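# Unplug the monitor cable from the back-panel port

## Task

Free the monitor cable from its port on the rear panel: loosen both thumbscrews, draw the plug out along the port's axis, and leave it lying loose and away from the port. Tilting the plug beyond what the port permits while it is still seated means instant failure. The plug must stay out without the robot holding it, so at the end release it and move the grippers away.

## Robot and tools

Robot: two arms, left_arm and right_arm, each with six joints and a parallel gripper. Per arm the joint order is always waist, shoulder, elbow, forearm roll, wrist pitch, wrist roll; use this order and no other. Stated joint ranges in radians: waist -6.283 to 6.283, shoulder -2.059 to 2.094, elbow -3.927 to 0.192, forearm roll -6.283 to 6.283, wrist pitch -1.693 to 3.142, wrist roll -6.283 to 6.283. The true ends may sit up to 0.010 rad either way of these.

Scene frame: origin on the tabletop midway between the arms, +z up, +x out across the table, left_arm on the +y side. The names left and right do not refer to image sides. Gripper frame: fingers point along the gripper's +z and open and close along its y. The reported end-effector point lies between the pads when closed, about 2 cm short of the fingertips; closing pushes the tips about 10 mm further along +z. Reported hand positions can be a bit off, more so at long reach.

The 14-number row: every command row holds 14 numbers, always both arms: left_arm's 6 joint angles then its opening, then right_arm's 6 joint angles then its opening. Joint values are absolute target angles in radians, in the same convention as the Joint positions line (not offsets). Opening runs -1 (closed) to +1 (fully open, 0.084 m pad gap). To keep a joint where it is, resend its value from the Joint targets line.

execute_actions(actions): actions is a list of actions; each action is a table of 1 to 15 rows, one row per control step of 1/30 s. If fewer than 15 rows are given, the last row repeats until 15 steps have passed. An empty list just returns state and images. A call is rejected if any target is more than 0.010 rad beyond a joint end and also further out than the last reported angle; targets past the real end are clipped, and the result may say "joint sent to its limit" (absence of that line does not prove more room). Per step, each joint target is kept within 0.623 rad of the measured angle, and if the targets would carry the gripper over 70 mm from where it is, all are scaled back. Joint target speed is capped at 3.14 rad/s with 0.16 s to ramp up, and an arm's joints are slowed together. A far target may need several actions; an unfinished motion may not complete during a wait, so command the remainder.

move(target, speed, blocking): target is one 14-number row of absolute joint angles (radians) plus openings, same layout as above. All joints follow paths that finish together, so the gripper generally traces a curve. speed (0.01 to 2 rad/s, default 0.5) is the peak speed of whichever joint has the longest travel. Paths last between 0.5 and 10 s; longer ones are cut off at 10 s short of the target. Finger values are applied at the start. Moves ignore obstacles and the other arm. Faster moves hit harder, and a target set deeper past a contact presses harder. With blocking=false the result comes after 0.5 s while motion continues; until a result shows the move has ended, execute_actions and move are refused, so use wait or stop. The extra "move:" line reports the outcome (done, off_target, moving, held, fault), limits=held or limits=none (whether some steps were blocked; after that the arm may briefly run faster than speed), and each arm's joint farthest from its target.

wait(seconds): 0 to 10 s; arms keep their last command, any running move continues and the wait returns early when it ends. stop(): brakes a running move; it needs braking room, and fingers keep moving. zoom_image(camera, region): region is [x0, y0, x1, y1] in pixels of that camera's last image, at most 504 x 504, origin top-left. Cameras: cam_head_left, cam_head_right, cam_high, cam_low, cam_left_wrist, cam_right_wrist, all 896x504. finished_scene(scene): ends the current scene (give its number) once the robot has held the last command; irreversible; its result reports success and gives the next task. Answering without any tool call ends everything.

Results: the state line lists per arm end_effector_position (m), end_effector_quat_wxyz and velocities (m/s, rad/s) in the scene frame. Joint positions and Joint velocities give the six joints (rad, rad/s) then the pad gap (m, m/s). Joint targets shows what the joints are being driven to now. grip_measured is the measured opening on the command scale; to hold something, command an opening well below it (lower means harder squeeze, up to about 24 N per pad). "joint command not followed" means a clearance check altered or blocked some joint targets. Step readings list joint angles at some control steps; HELD plus an arm label marks steps where that arm was held back. Joint torques are drive outputs with offsets and noise, nonzero even in free air. MOTOR HOT appears from 65 °C; at 80 °C the arm brakes until cool (OVER-TEMPERATURE FAULT). A TORQUE FAULT occurs if contact torque hits a joint's load limit (waist 45, shoulder 45, elbow 27, forearm roll 27, wrist pitch 18, wrist roll 18 N m): the arm backs off, holds 10 s, and skips the rest of the call.

Calibration: each camera has intrinsics K, distortion and a world-to-camera transform, with small per-scene errors; wrist camera poses follow the arm joint readings.

Avoid: dropping or knocking anything off the table, collisions or hard pressing between arms, fast impacts, excessive force, and tilting the plug while still in the port. Loose items may get nudged occasionally. The simulation keeps running during thinking with the last command held.

Each tool is called after "Request:" as a command line: name --argument value for each argument, lists and objects as JSON in quotes; but a table of rows of numbers goes row by row, as --pt "numbers of a row", without its own name.

## Session

Request:
execute_actions --actions '[]'

Scene clock: 0.00 s.
left_arm: end_effector_position=(+0.5029, +0.5169, +0.2350) grip_measured=+0.37 end_effector_quat_wxyz=(+0.183, +0.752, +0.496, -0.394) end_effector_velocity=(+0.000, -0.000, +0.001) end_effector_angular_velocity=(+0.000, -0.002, -0.001) | right_arm: end_effector_position=(+0.3887, +0.0056, +0.3123) grip_measured=-0.58 end_effector_quat_wxyz=(-0.070, +0.313, +0.947, -0.012) end_effector_velocity=(-0.000, +0.000, -0.000) end_effector_angular_velocity=(-0.001, +0.000, +0.001)
Joint names: [waist, shoulder, elbow, forearm roll, wrist pitch, wrist roll]
Joint positions: left_arm=[ 0.628  0.788 -2.167 -0.463  2.164 -0.742  0.06 ] | right_arm=[ 0.477  0.178 -1.616  0.098  1.541 -1.898  0.019]
Joint velocities: left_arm=[-0.    -0.001 -0.    -0.     0.     0.001 -0.   ] | right_arm=[ 0.     0.001  0.    -0.     0.    -0.001 -0.   ]
Joint torques (N m, as the arm reports them, + toward a larger angle): no reading
Motor temperatures (°C, as the motors report them): left_arm=[26 30 35 29 30 29] | right_arm=[29 29 29 30 33 33]
Joint targets: left_arm=[0.628 0.788 -2.167 -0.463 2.164 -0.742] | right_arm=[0.477 0.178 -1.616 0.098 1.541 -1.898]

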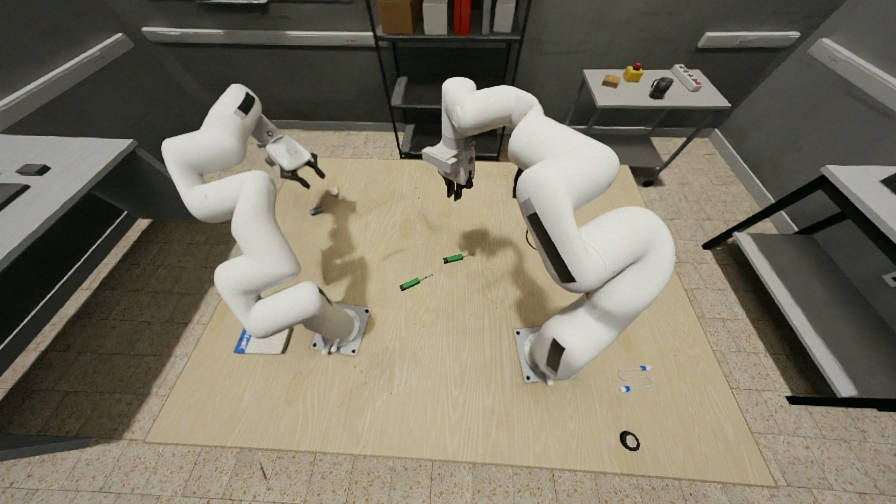

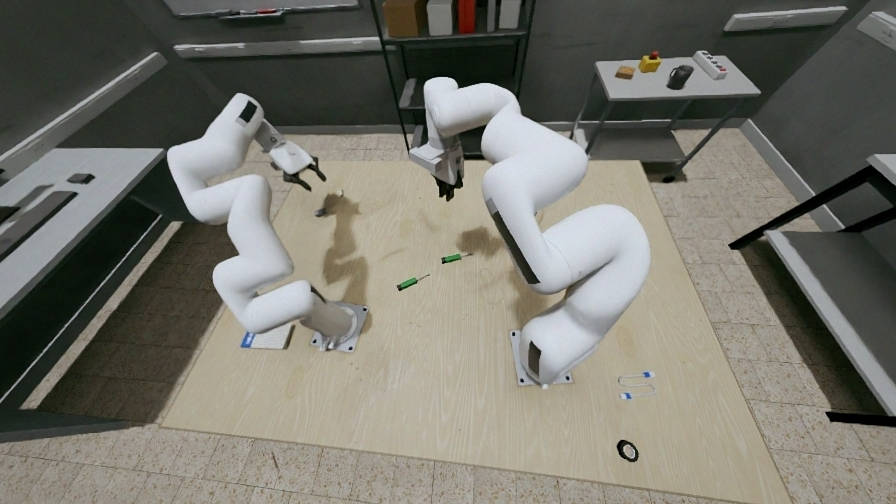

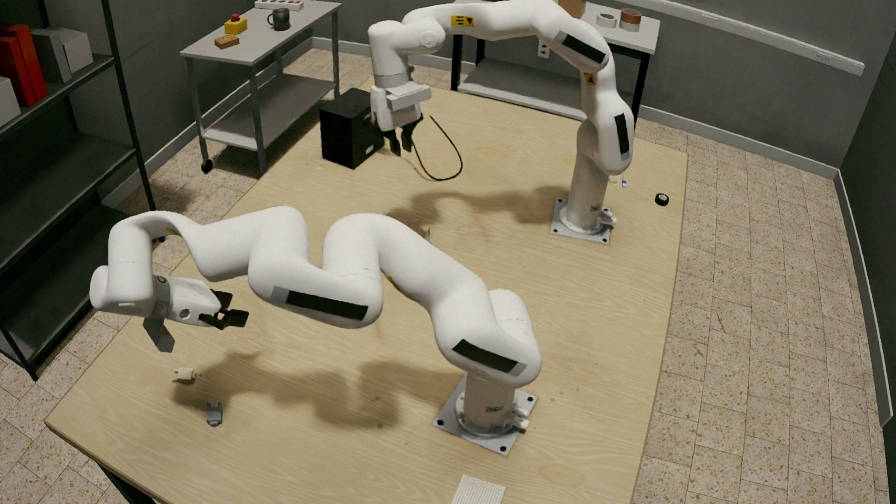

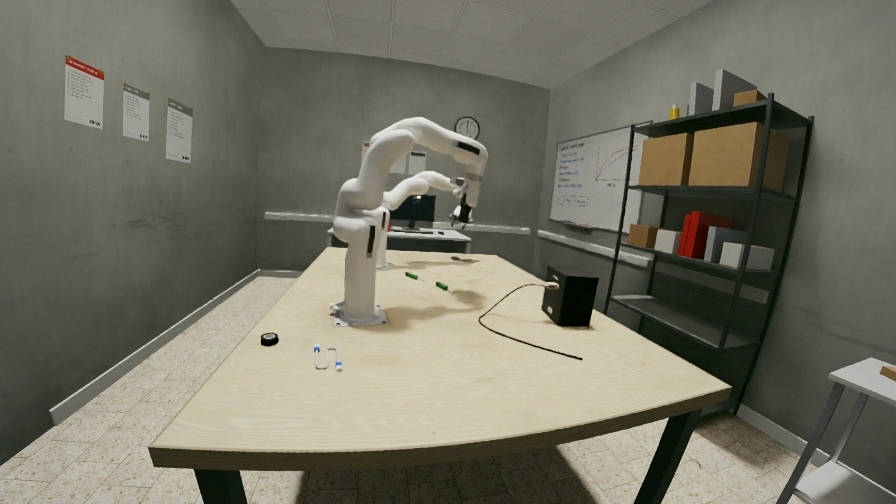

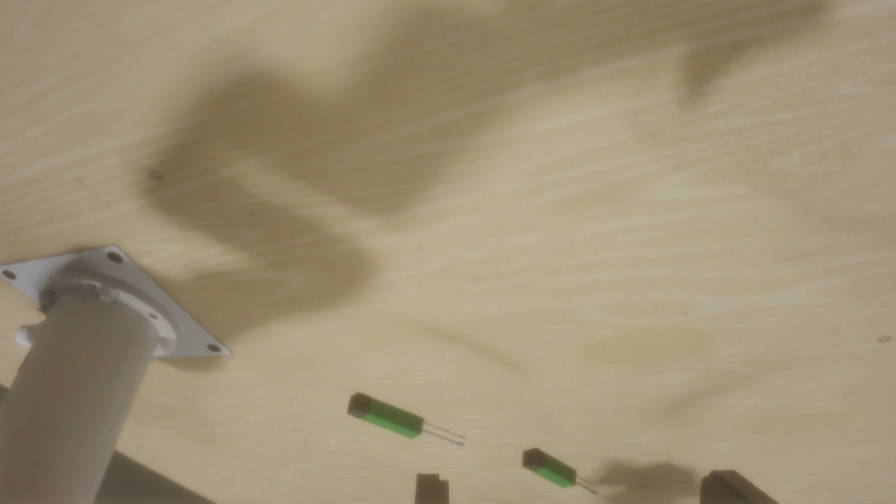

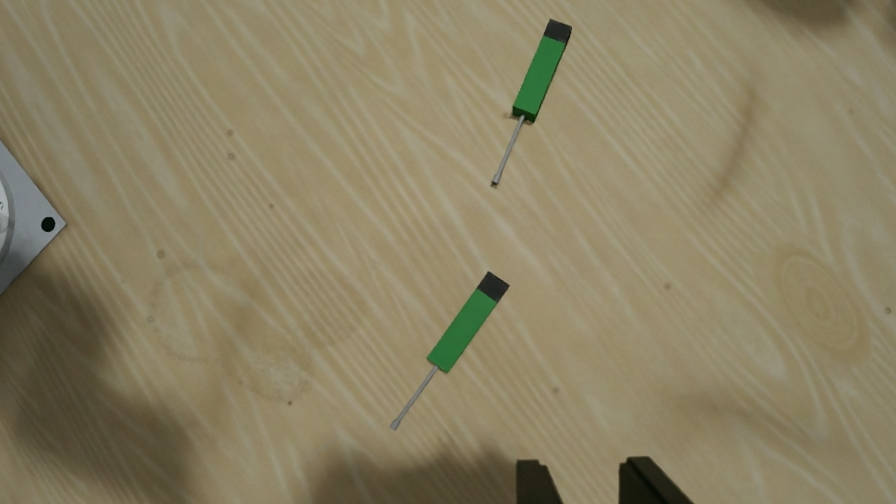

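Request:
move --target '[0.628,0.788,-2.167,-0.463,2.164,-0.742,0.37,-0.15,0.216,-0.394,3.1416,1.393,0,1]' --speed 1

Scene clock: 26.13 s.
left_arm: end_effector_position=(+0.5027, +0.5170, +0.2348) grip_measured=+0.36 end_effector_quat_wxyz=(+0.183, +0.752, +0.496, -0.394) end_effector_velocity=(+0.000, +0.000, +0.000) end_effector_angular_velocity=(+0.000, -0.001, +0.000) | right_arm: end_effector_position=(+0.4936, -0.3105, +0.1343) grip_measured=+1.00 end_effector_quat_wxyz=(+0.707, +0.004, +0.707, -0.005) end_effector_velocity=(-0.001, -0.001, -0.001) end_effector_angular_velocity=(+0.002, +0.002, -0.004)
Joint names: [waist, shoulder, elbow, forearm roll, wrist pitch, wrist roll]
Joint positions: left_arm=[ 0.628  0.788 -2.167 -0.463  2.164 -0.742  0.059] | right_arm=[-0.15   0.216 -0.394  3.141  1.393 -0.     0.084]
Joint velocities: left_arm=[ 0.    -0.001 -0.     0.    -0.     0.     0.   ] | right_arm=[-0.001 -0.     0.002  0.003  0.     0.001  0.   ]
Joint torques (N m, as the arm reports them, + toward a larger angle): left_arm=[  1.06 -30.17 -21.99  -0.78   0.44  -0.73] | right_arm=[ -1.46 -22.05  -9.6   -0.22   1.49   0.58]
Motor temperatures (°C, as the motors report them): left_arm=[26 30 37 29 30 29] | right_arm=[29 29 31 30 33 33]
Joint targets: left_arm=[0.628 0.788 -2.167 -0.463 2.164 -0.742] | right_arm=[-0.150 0.216 -0.394 3.142 1.393 -0.000]
move: done; limits=none; left_arm: farthest joint: the waist, 0.000 radians from its target (0.000 radians at the start); right_arm: farthest joint: the waist, 0.000 radians from its target (0.627 radians at the start)
camera_calibration (this result's frames):
cam_left_wrist: T_world_to_cam=[[0.902396, -0.417192, -0.107852, -0.18537], [-0.183258, -0.598088, 0.780197, 0.281897], [-0.389996, -0.684282, -0.616166, 0.827216], [0, 0, 0, 1]] pos_world=[0.541548, 0.657313, 0.269775]
cam_right_wrist: T_world_to_cam=[[-0.00350082, 0.999993, -0.00134071, 0.344258], [-0.0169502, 0.00128118, 0.999856, -0.0577869], [0.99985, 0.00352304, 0.0169456, -0.362086], [0, 0, 0, 1]] pos_world=[0.362257, -0.342906, 0.0643758]

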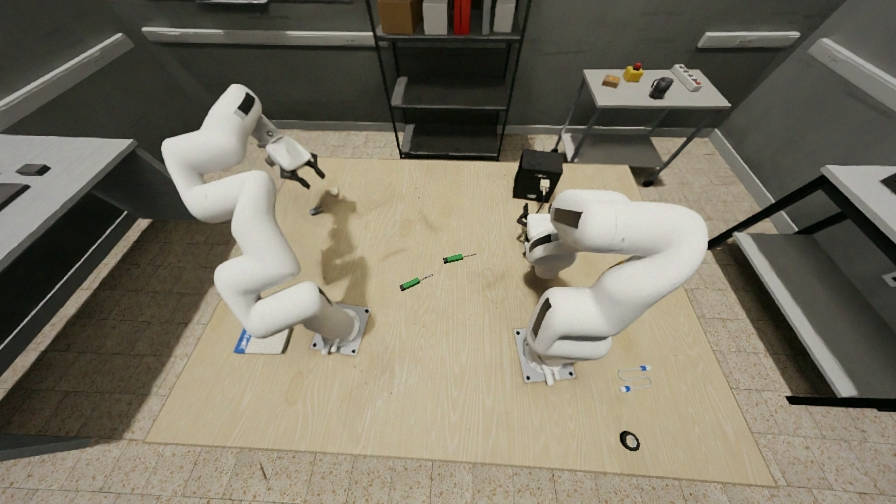

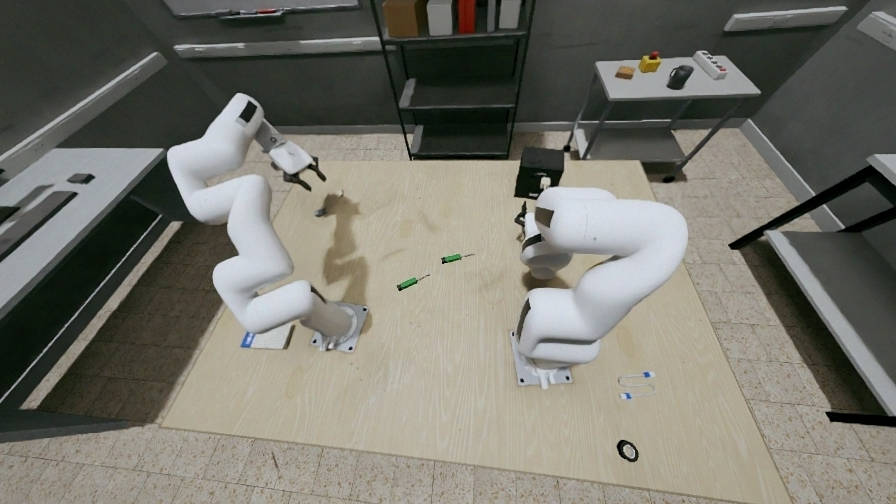

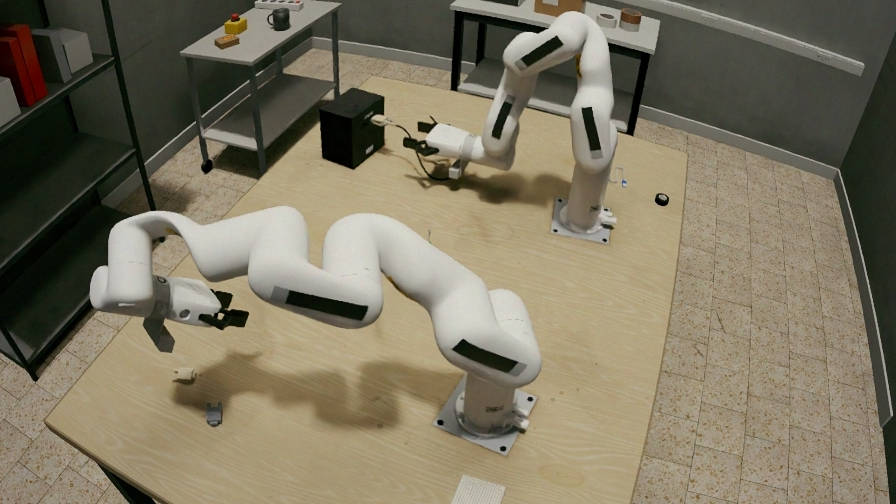

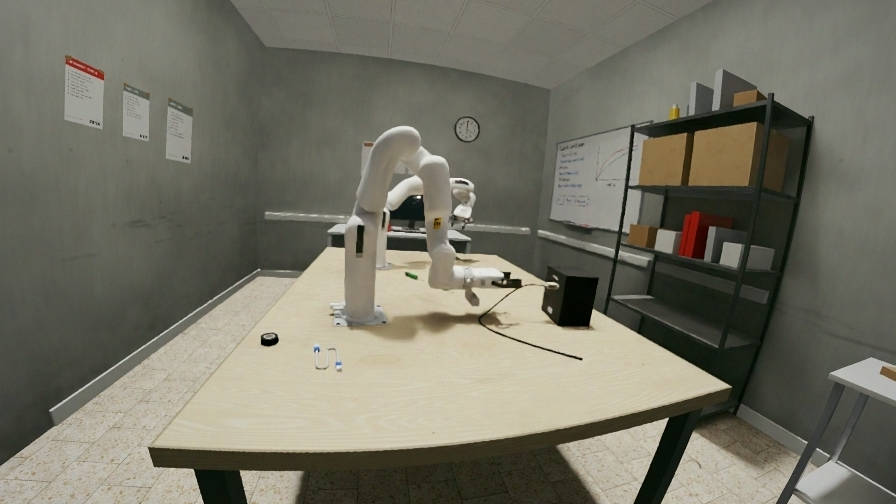

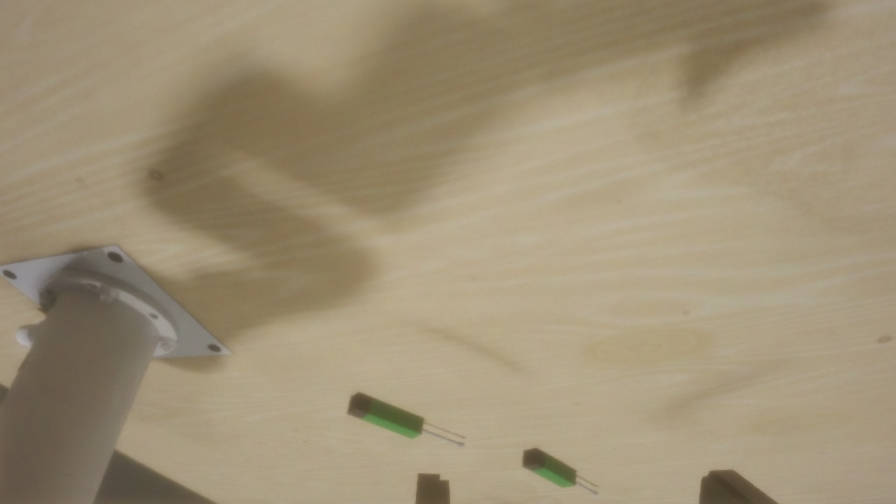

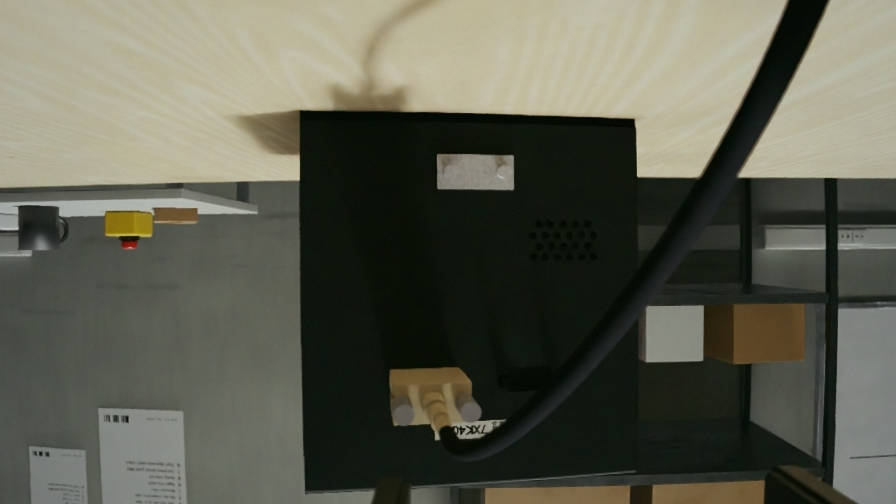

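Request:
move --target '[0.628,0,-0.6,0,0.6,0,0.37,-0.15,0.216,-0.394,3.1416,1.393,3.1416,1]' --speed 1

Request:
zoom_image --camera "cam_right_wrist" --region '[450,254,896,504]'

Scene clock: 42.30 s.
left_arm: end_effector_position=(+0.3733, +0.5716, +0.0611) grip_measured=+0.36 end_effector_quat_wxyz=(+0.000, +0.966, +0.260, +0.000) end_effector_velocity=(-0.000, -0.000, +0.000) end_effector_angular_velocity=(+0.001, -0.001, -0.001) | right_arm: end_effector_position=(+0.4935, -0.3107, +0.1341) grip_measured=+1.00 end_effector_quat_wxyz=(+0.005, +0.707, -0.005, +0.707) end_effector_velocity=(-0.000, +0.000, -0.000) end_effector_angular_velocity=(+0.001, +0.001, -0.000)
Joint names: [waist, shoulder, elbow, forearm roll, wrist pitch, wrist roll]
Joint positions: left_arm=[ 0.628  0.    -0.6   -0.     0.6   -0.     0.059] | right_arm=[-0.15   0.216 -0.394  3.142  1.393  3.141  0.084]
Joint velocities: left_arm=[-0.    -0.002  0.001  0.    -0.     0.001 -0.   ] | right_arm=[ 0.001 -0.    -0.     0.001 -0.001  0.001 -0.   ]
Joint torques (N m, as the arm reports them, + toward a larger angle): left_arm=[  1.16 -15.7  -19.42   0.22  -1.45  -0.85] | right_arm=[ -1.21 -22.04  -9.96  -0.37   1.86   0.46]
Motor temperatures (°C, as the motors report them): left_arm=[26 30 37 29 30 29] | right_arm=[29 29 30 30 33 33]
Joint targets: left_arm=[0.628 0.000 -0.600 0.000 0.600 -0.000] | right_arm=[-0.150 0.216 -0.394 3.142 1.393 3.142]
move: done; limits=none; left_arm: farthest joint: the waist, 0.000 radians from its target (0.000 radians at the start); right_arm: farthest joint: the waist, 0.000 radians from its target (0.000 radians at the start)
camera_calibration (this result's frames):
cam_left_wrist: T_world_to_cam=[[0.511215, -0.859062, 0.0259115, 0.325824], [-0.859444, -0.511112, 0.0109355, 0.676105], [0.00384936, -0.0278599, -0.999604, 0.208267], [0, 0, 0, 1]] pos_world=[0.413707, 0.631271, 0.192348]
cam_right_wrist: T_world_to_cam=[[-0.0297825, -0.999555, 0.00134518, -0.264235], [-0.0161397, -0.000864703, -0.999869, 0.20949], [0.999426, -0.0298003, -0.0161068, -0.367658], [0, 0, 0, 1]] pos_world=[0.362958, -0.274892, 0.203896]

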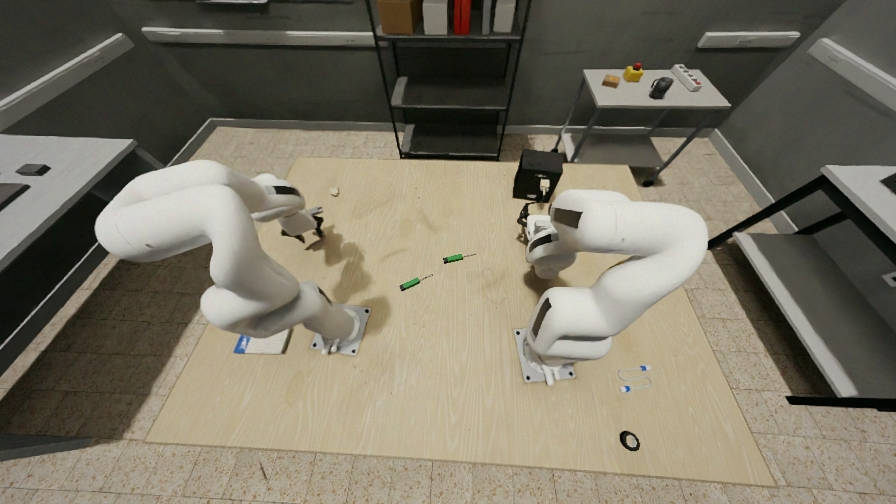

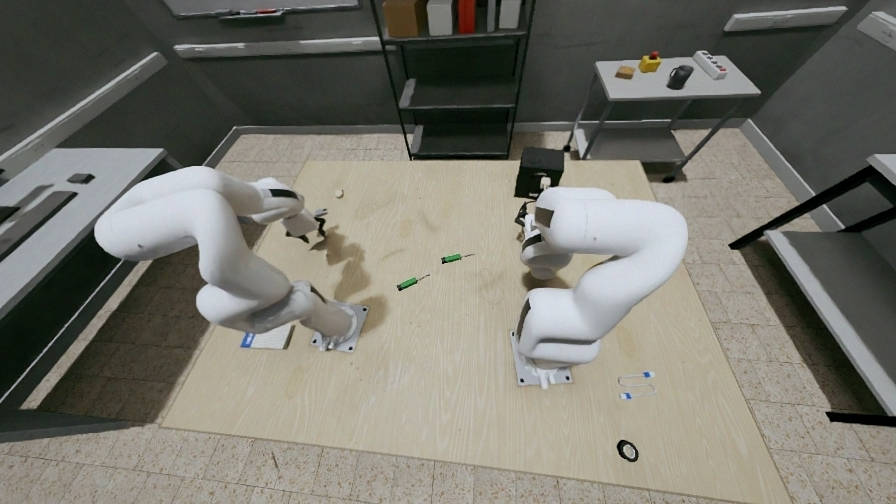

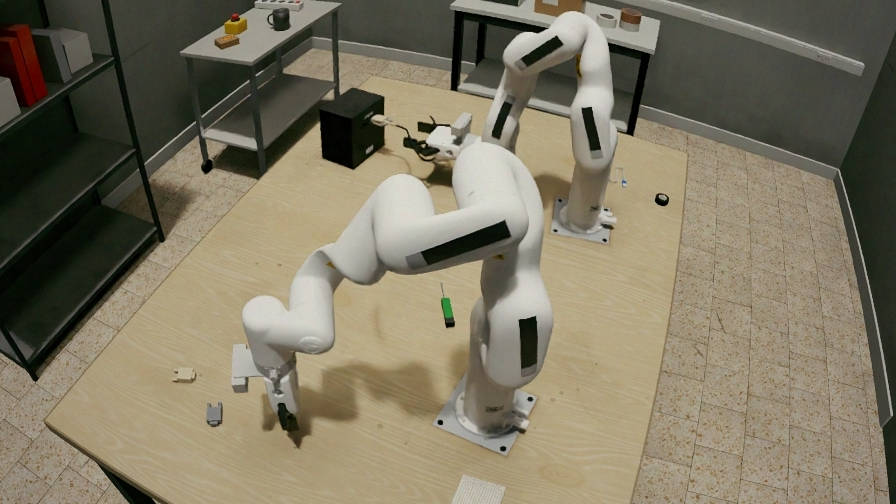

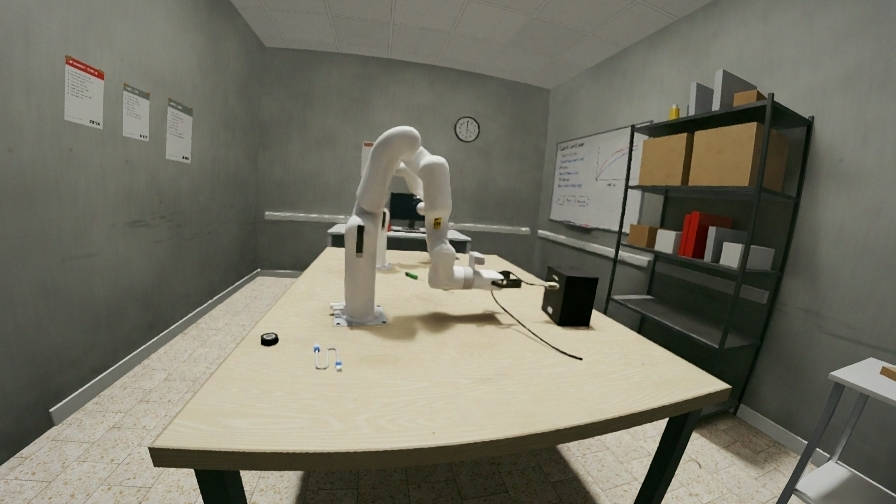

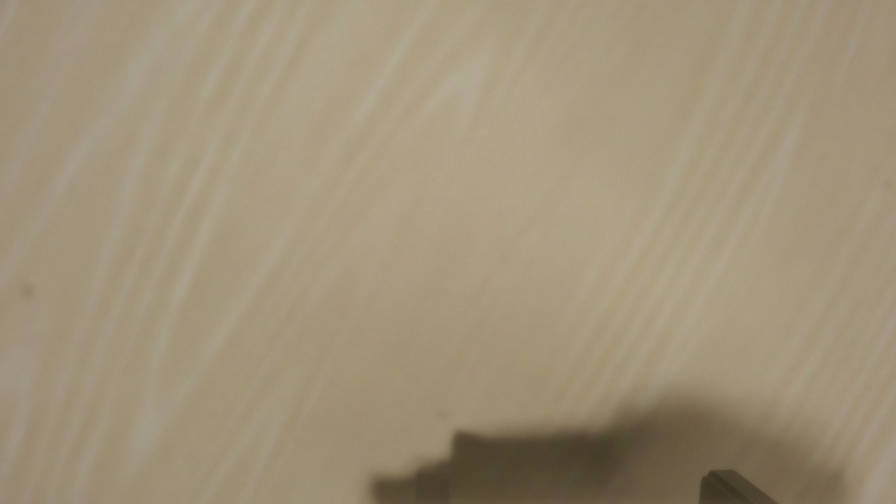

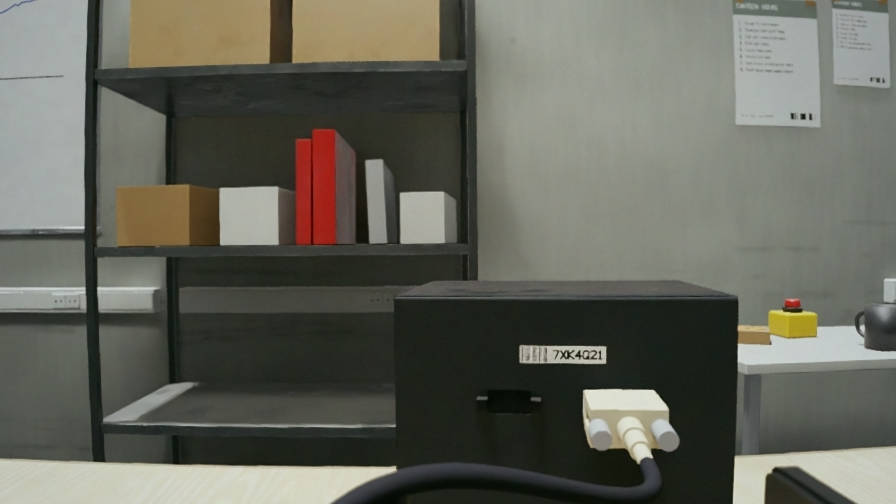

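Region (450, 254, 896, 504) of cam_right_wrist's 896x504 image, scaled by 1.130, with more detail than that image has; it fills the top 283 rows of this view, and the rest is white.

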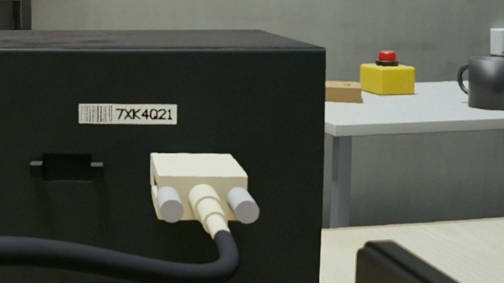

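Request:
move --target '[0.628,0,-0.6,0,0.6,0,0.37,-0.15,0.151,-0.23,3.1416,1.492,3.1416,1]'

Request:
move --target '[0.628,0,-0.6,0,0.6,0,0.37,-0.23,0.151,-0.23,3.1416,1.492,4.712,-0.6]' --speed 1

Scene clock: 62.67 s.
left_arm: end_effector_position=(+0.3733, +0.5715, +0.0611) grip_measured=+0.36 end_effector_quat_wxyz=(+0.000, +0.966, +0.260, +0.000) end_effector_velocity=(+0.001, +0.000, +0.001) end_effector_angular_velocity=(+0.001, -0.001, -0.001) | right_arm: end_effector_position=(+0.4434, -0.3100, +0.1290) grip_measured=+1.00 end_effector_quat_wxyz=(+0.005, +0.707, -0.005, +0.707) end_effector_velocity=(-0.001, -0.001, -0.001) end_effector_angular_velocity=(+0.001, +0.003, -0.002)
Joint names: [waist, shoulder, elbow, forearm roll, wrist pitch, wrist roll]
Joint positions: left_arm=[ 0.628  0.    -0.6    0.     0.6   -0.     0.059] | right_arm=[-0.15   0.151 -0.23   3.142  1.492  3.142  0.084]
Joint velocities: left_arm=[-0.    -0.001 -0.001  0.     0.     0.    -0.   ] | right_arm=[-0.001 -0.001  0.003  0.    -0.001  0.001  0.   ]
Joint torques (N m, as the arm reports them, + toward a larger angle): left_arm=[  0.35 -15.38 -19.61  -0.02  -1.15  -0.55] | right_arm=[ -1.95 -18.33  -8.23  -0.25   1.72   0.35]
Motor temperatures (°C, as the motors report them): left_arm=[26 30 37 29 30 29] | right_arm=[29 29 30 30 33 33]
Joint targets: left_arm=[0.628 0.000 -0.600 0.000 0.600 0.000] | right_arm=[-0.150 0.151 -0.230 3.142 1.492 3.142]
move: done; limits=none; left_arm: farthest joint: the waist, 0.000 radians from its target (0.000 radians at the start); right_arm: farthest joint: the waist, 0.000 radians from its target (0.000 radians at the start)
camera_calibration (this result's frames):
cam_left_wrist: T_world_to_cam=[[0.511146, -0.859104, 0.0258874, 0.32588], [-0.859485, -0.511043, 0.0109682, 0.676006], [0.00380675, -0.0278562, -0.999605, 0.208254], [0, 0, 0, 1]] pos_world=[0.413653, 0.631233, 0.192321]
cam_right_wrist: T_world_to_cam=[[-0.0297212, -0.999558, 0.00110757, -0.265022], [-0.0158559, -0.000636462, -0.999874, 0.203568], [0.999432, -0.029735, -0.0158299, -0.317742], [0, 0, 0, 1]] pos_world=[0.312913, -0.274223, 0.198806]

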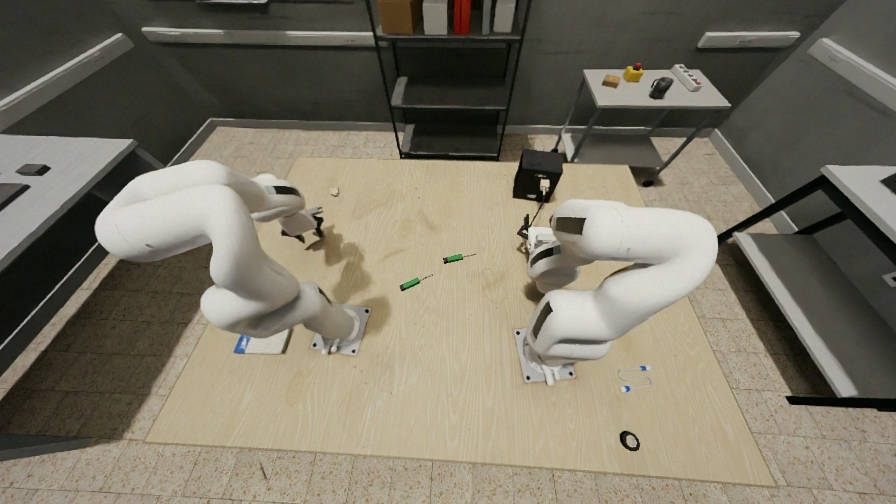

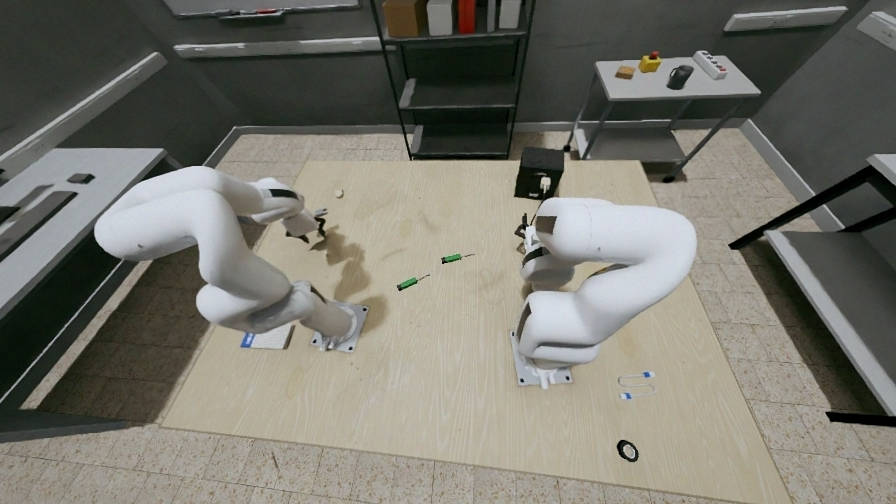

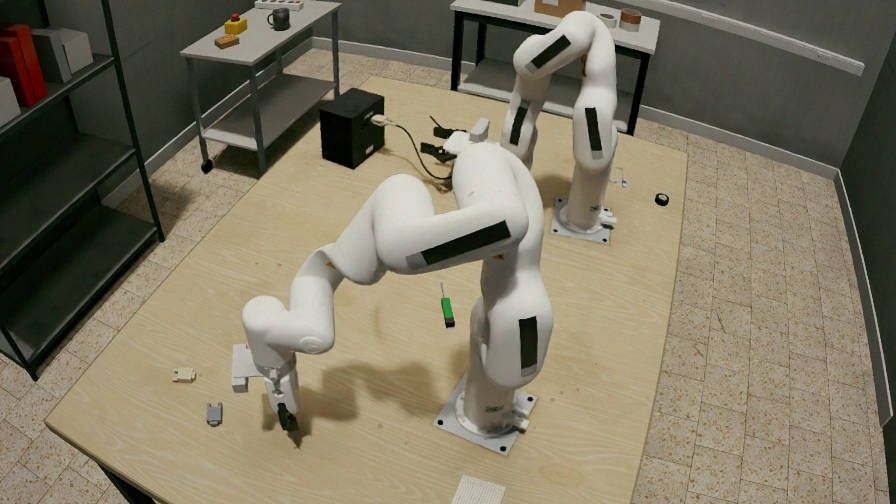

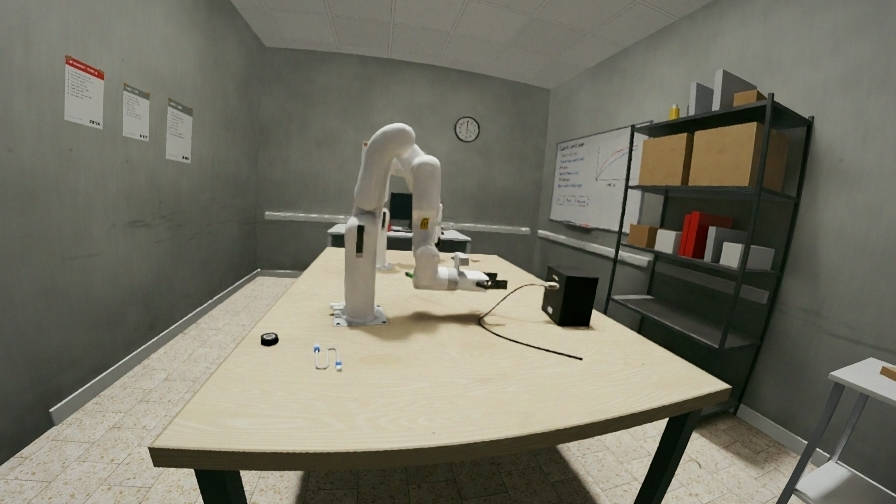

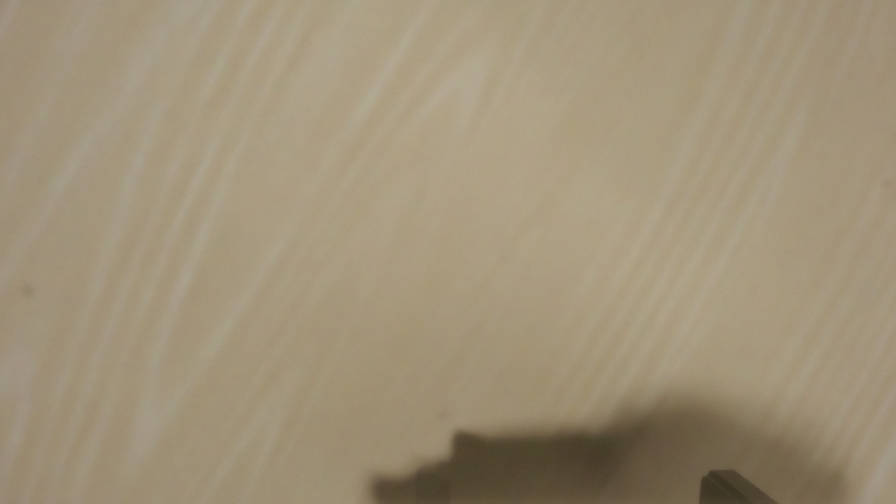

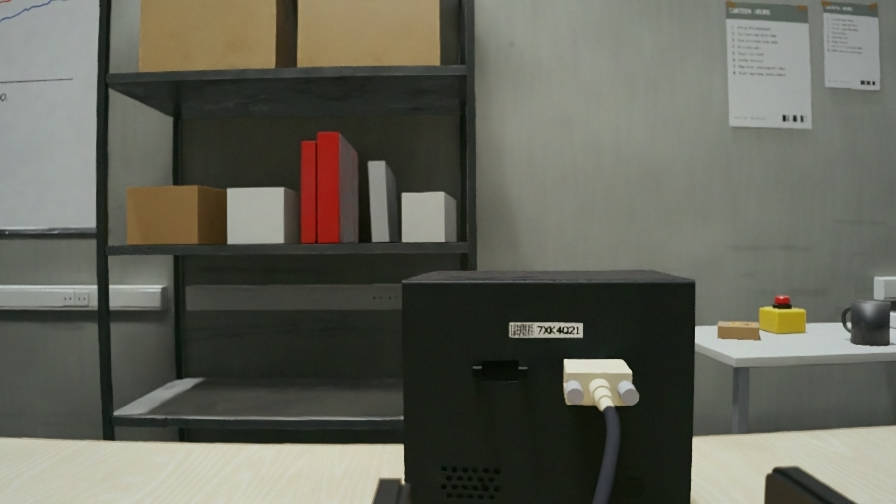

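Scene clock: 64.97 s.
left_arm: end_effector_position=(+0.3733, +0.5715, +0.0611) grip_measured=+0.36 end_effector_quat_wxyz=(+0.000, +0.966, +0.260, +0.000) end_effector_velocity=(+0.000, -0.000, +0.000) end_effector_angular_velocity=(+0.000, -0.001, -0.001) | right_arm: end_effector_position=(+0.4414, -0.3461, +0.1290) grip_measured=-0.62 end_effector_quat_wxyz=(+0.476, -0.476, +0.523, -0.523) end_effector_velocity=(+0.000, -0.000, +0.000) end_effector_angular_velocity=(+0.003, -0.002, -0.001)
Joint names: [waist, shoulder, elbow, forearm roll, wrist pitch, wrist roll]
Joint positions: left_arm=[ 0.628  0.    -0.6    0.     0.6    0.     0.059] | right_arm=[-0.23   0.151 -0.23   3.142  1.492  4.712  0.017]
Joint velocities: left_arm=[-0.001 -0.    -0.001 -0.    -0.     0.    -0.   ] | right_arm=[-0.001  0.     0.     0.     0.002  0.003 -0.   ]
Joint torques (N m, as the arm reports them, + toward a larger angle): left_arm=[ -0.04 -15.19 -19.36   0.75  -1.39  -0.56] | right_arm=[ -2.23 -19.22  -8.3   -0.26   1.74   0.48]
Motor temperatures (°C, as the motors report them): left_arm=[26 30 37 29 30 29] | right_arm=[29 29 30 30 33 33]
Joint targets: left_arm=[0.628 0.000 -0.600 0.000 0.600 0.000] | right_arm=[-0.230 0.151 -0.230 3.142 1.492 4.712]
move: done; limits=none; left_arm: farthest joint: the waist, 0.000 radians from its target (0.000 radians at the start); right_arm: farthest joint: the waist, 0.000 radians from its target (0.080 radians at the start)
camera_calibration (this result's frames):
cam_left_wrist: T_world_to_cam=[[0.511146, -0.859104, 0.0258874, 0.32588], [-0.859486, -0.511042, 0.0109682, 0.676006], [0.00380674, -0.0278562, -0.999605, 0.208254], [0, 0, 0, 1]] pos_world=[0.413653, 0.631233, 0.192321]
cam_right_wrist: T_world_to_cam=[[-0.016263, -0.000225607, -0.999868, 0.167853], [0.0769786, 0.997032, -0.00147704, 0.378973], [0.9969, -0.0769924, -0.0161974, -0.331935], [0, 0, 0, 1]] pos_world=[0.304463, -0.403367, 0.163014]

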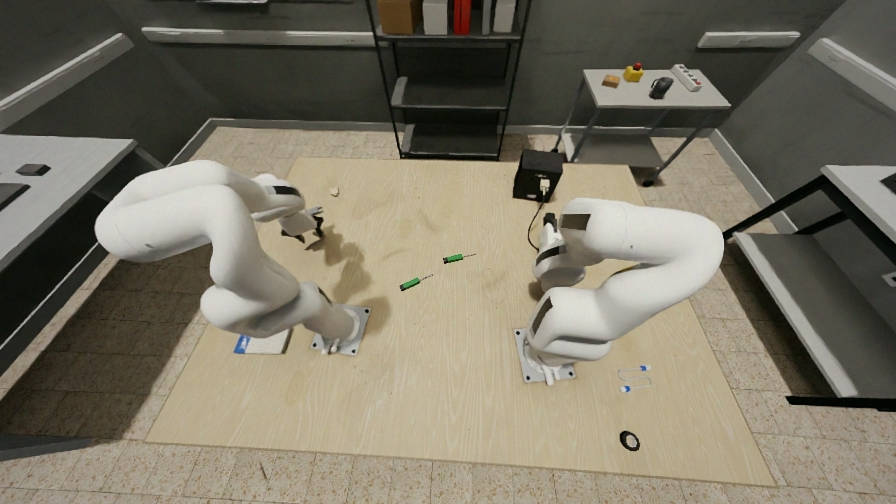

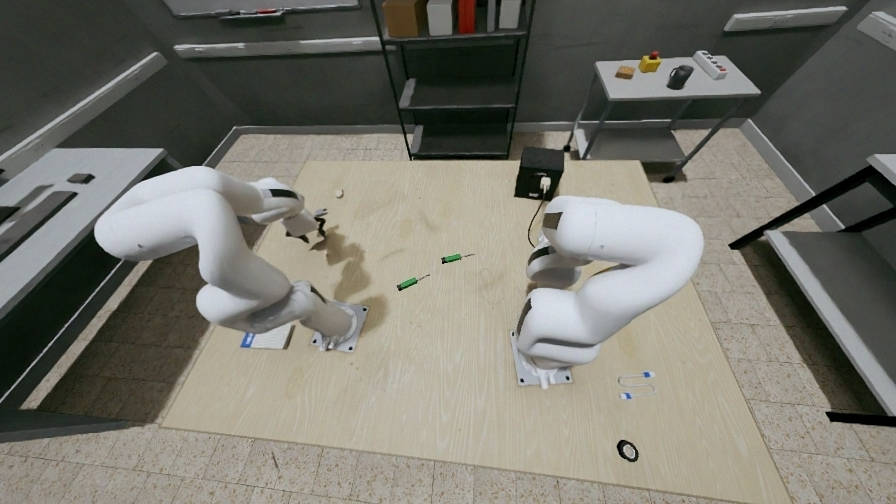

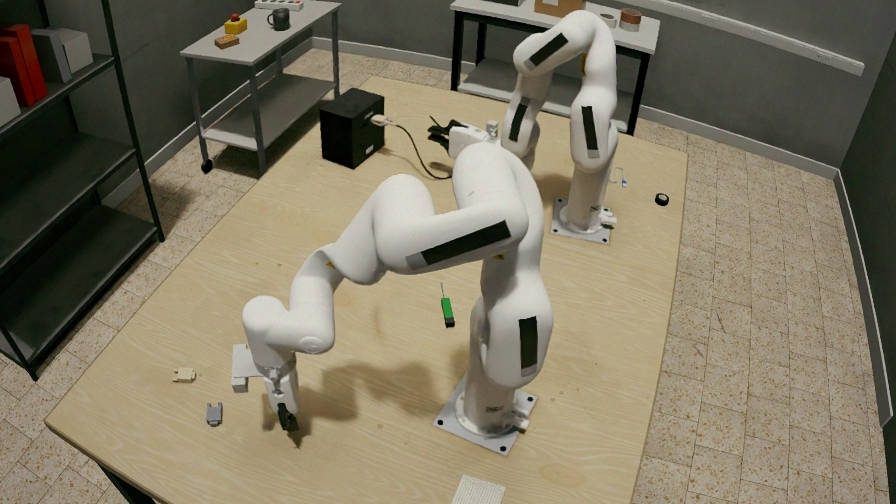

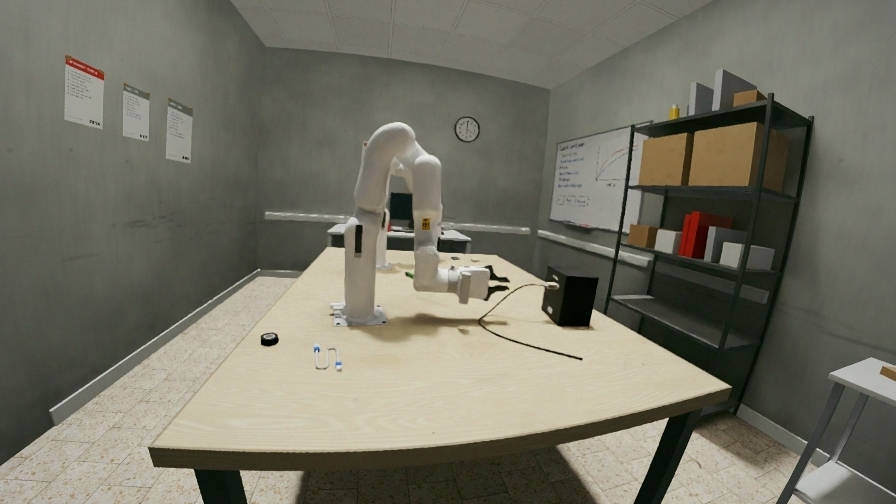

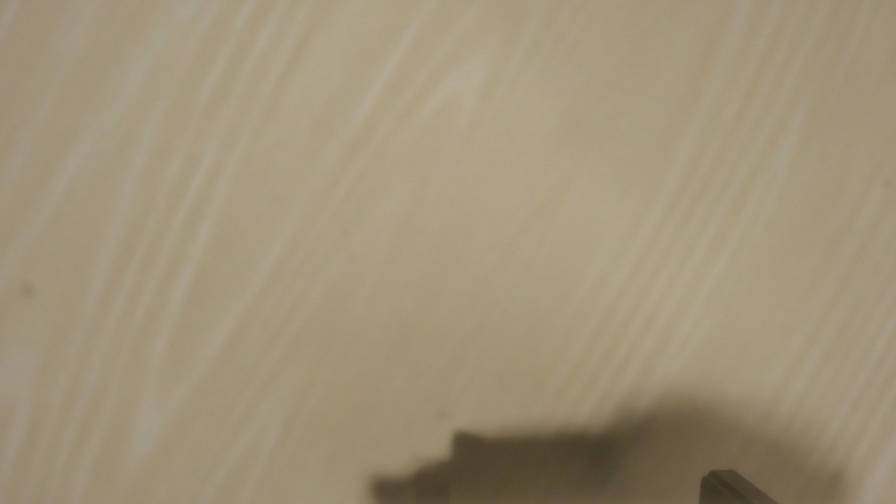

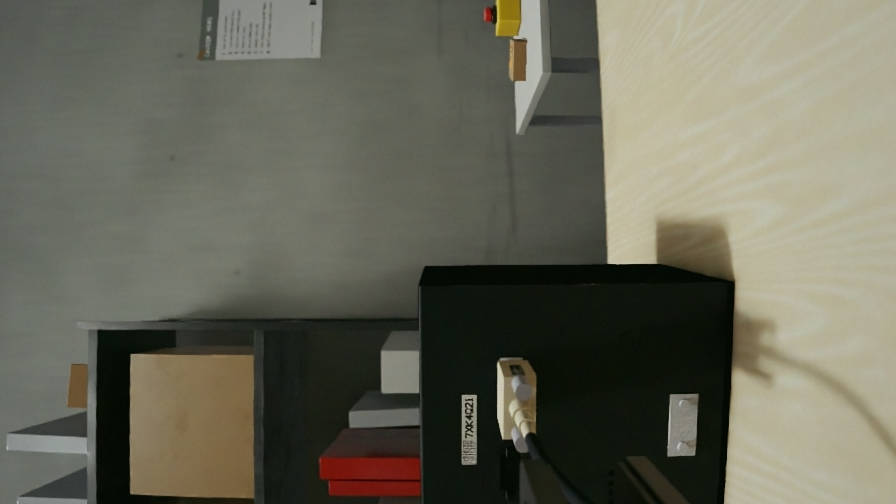

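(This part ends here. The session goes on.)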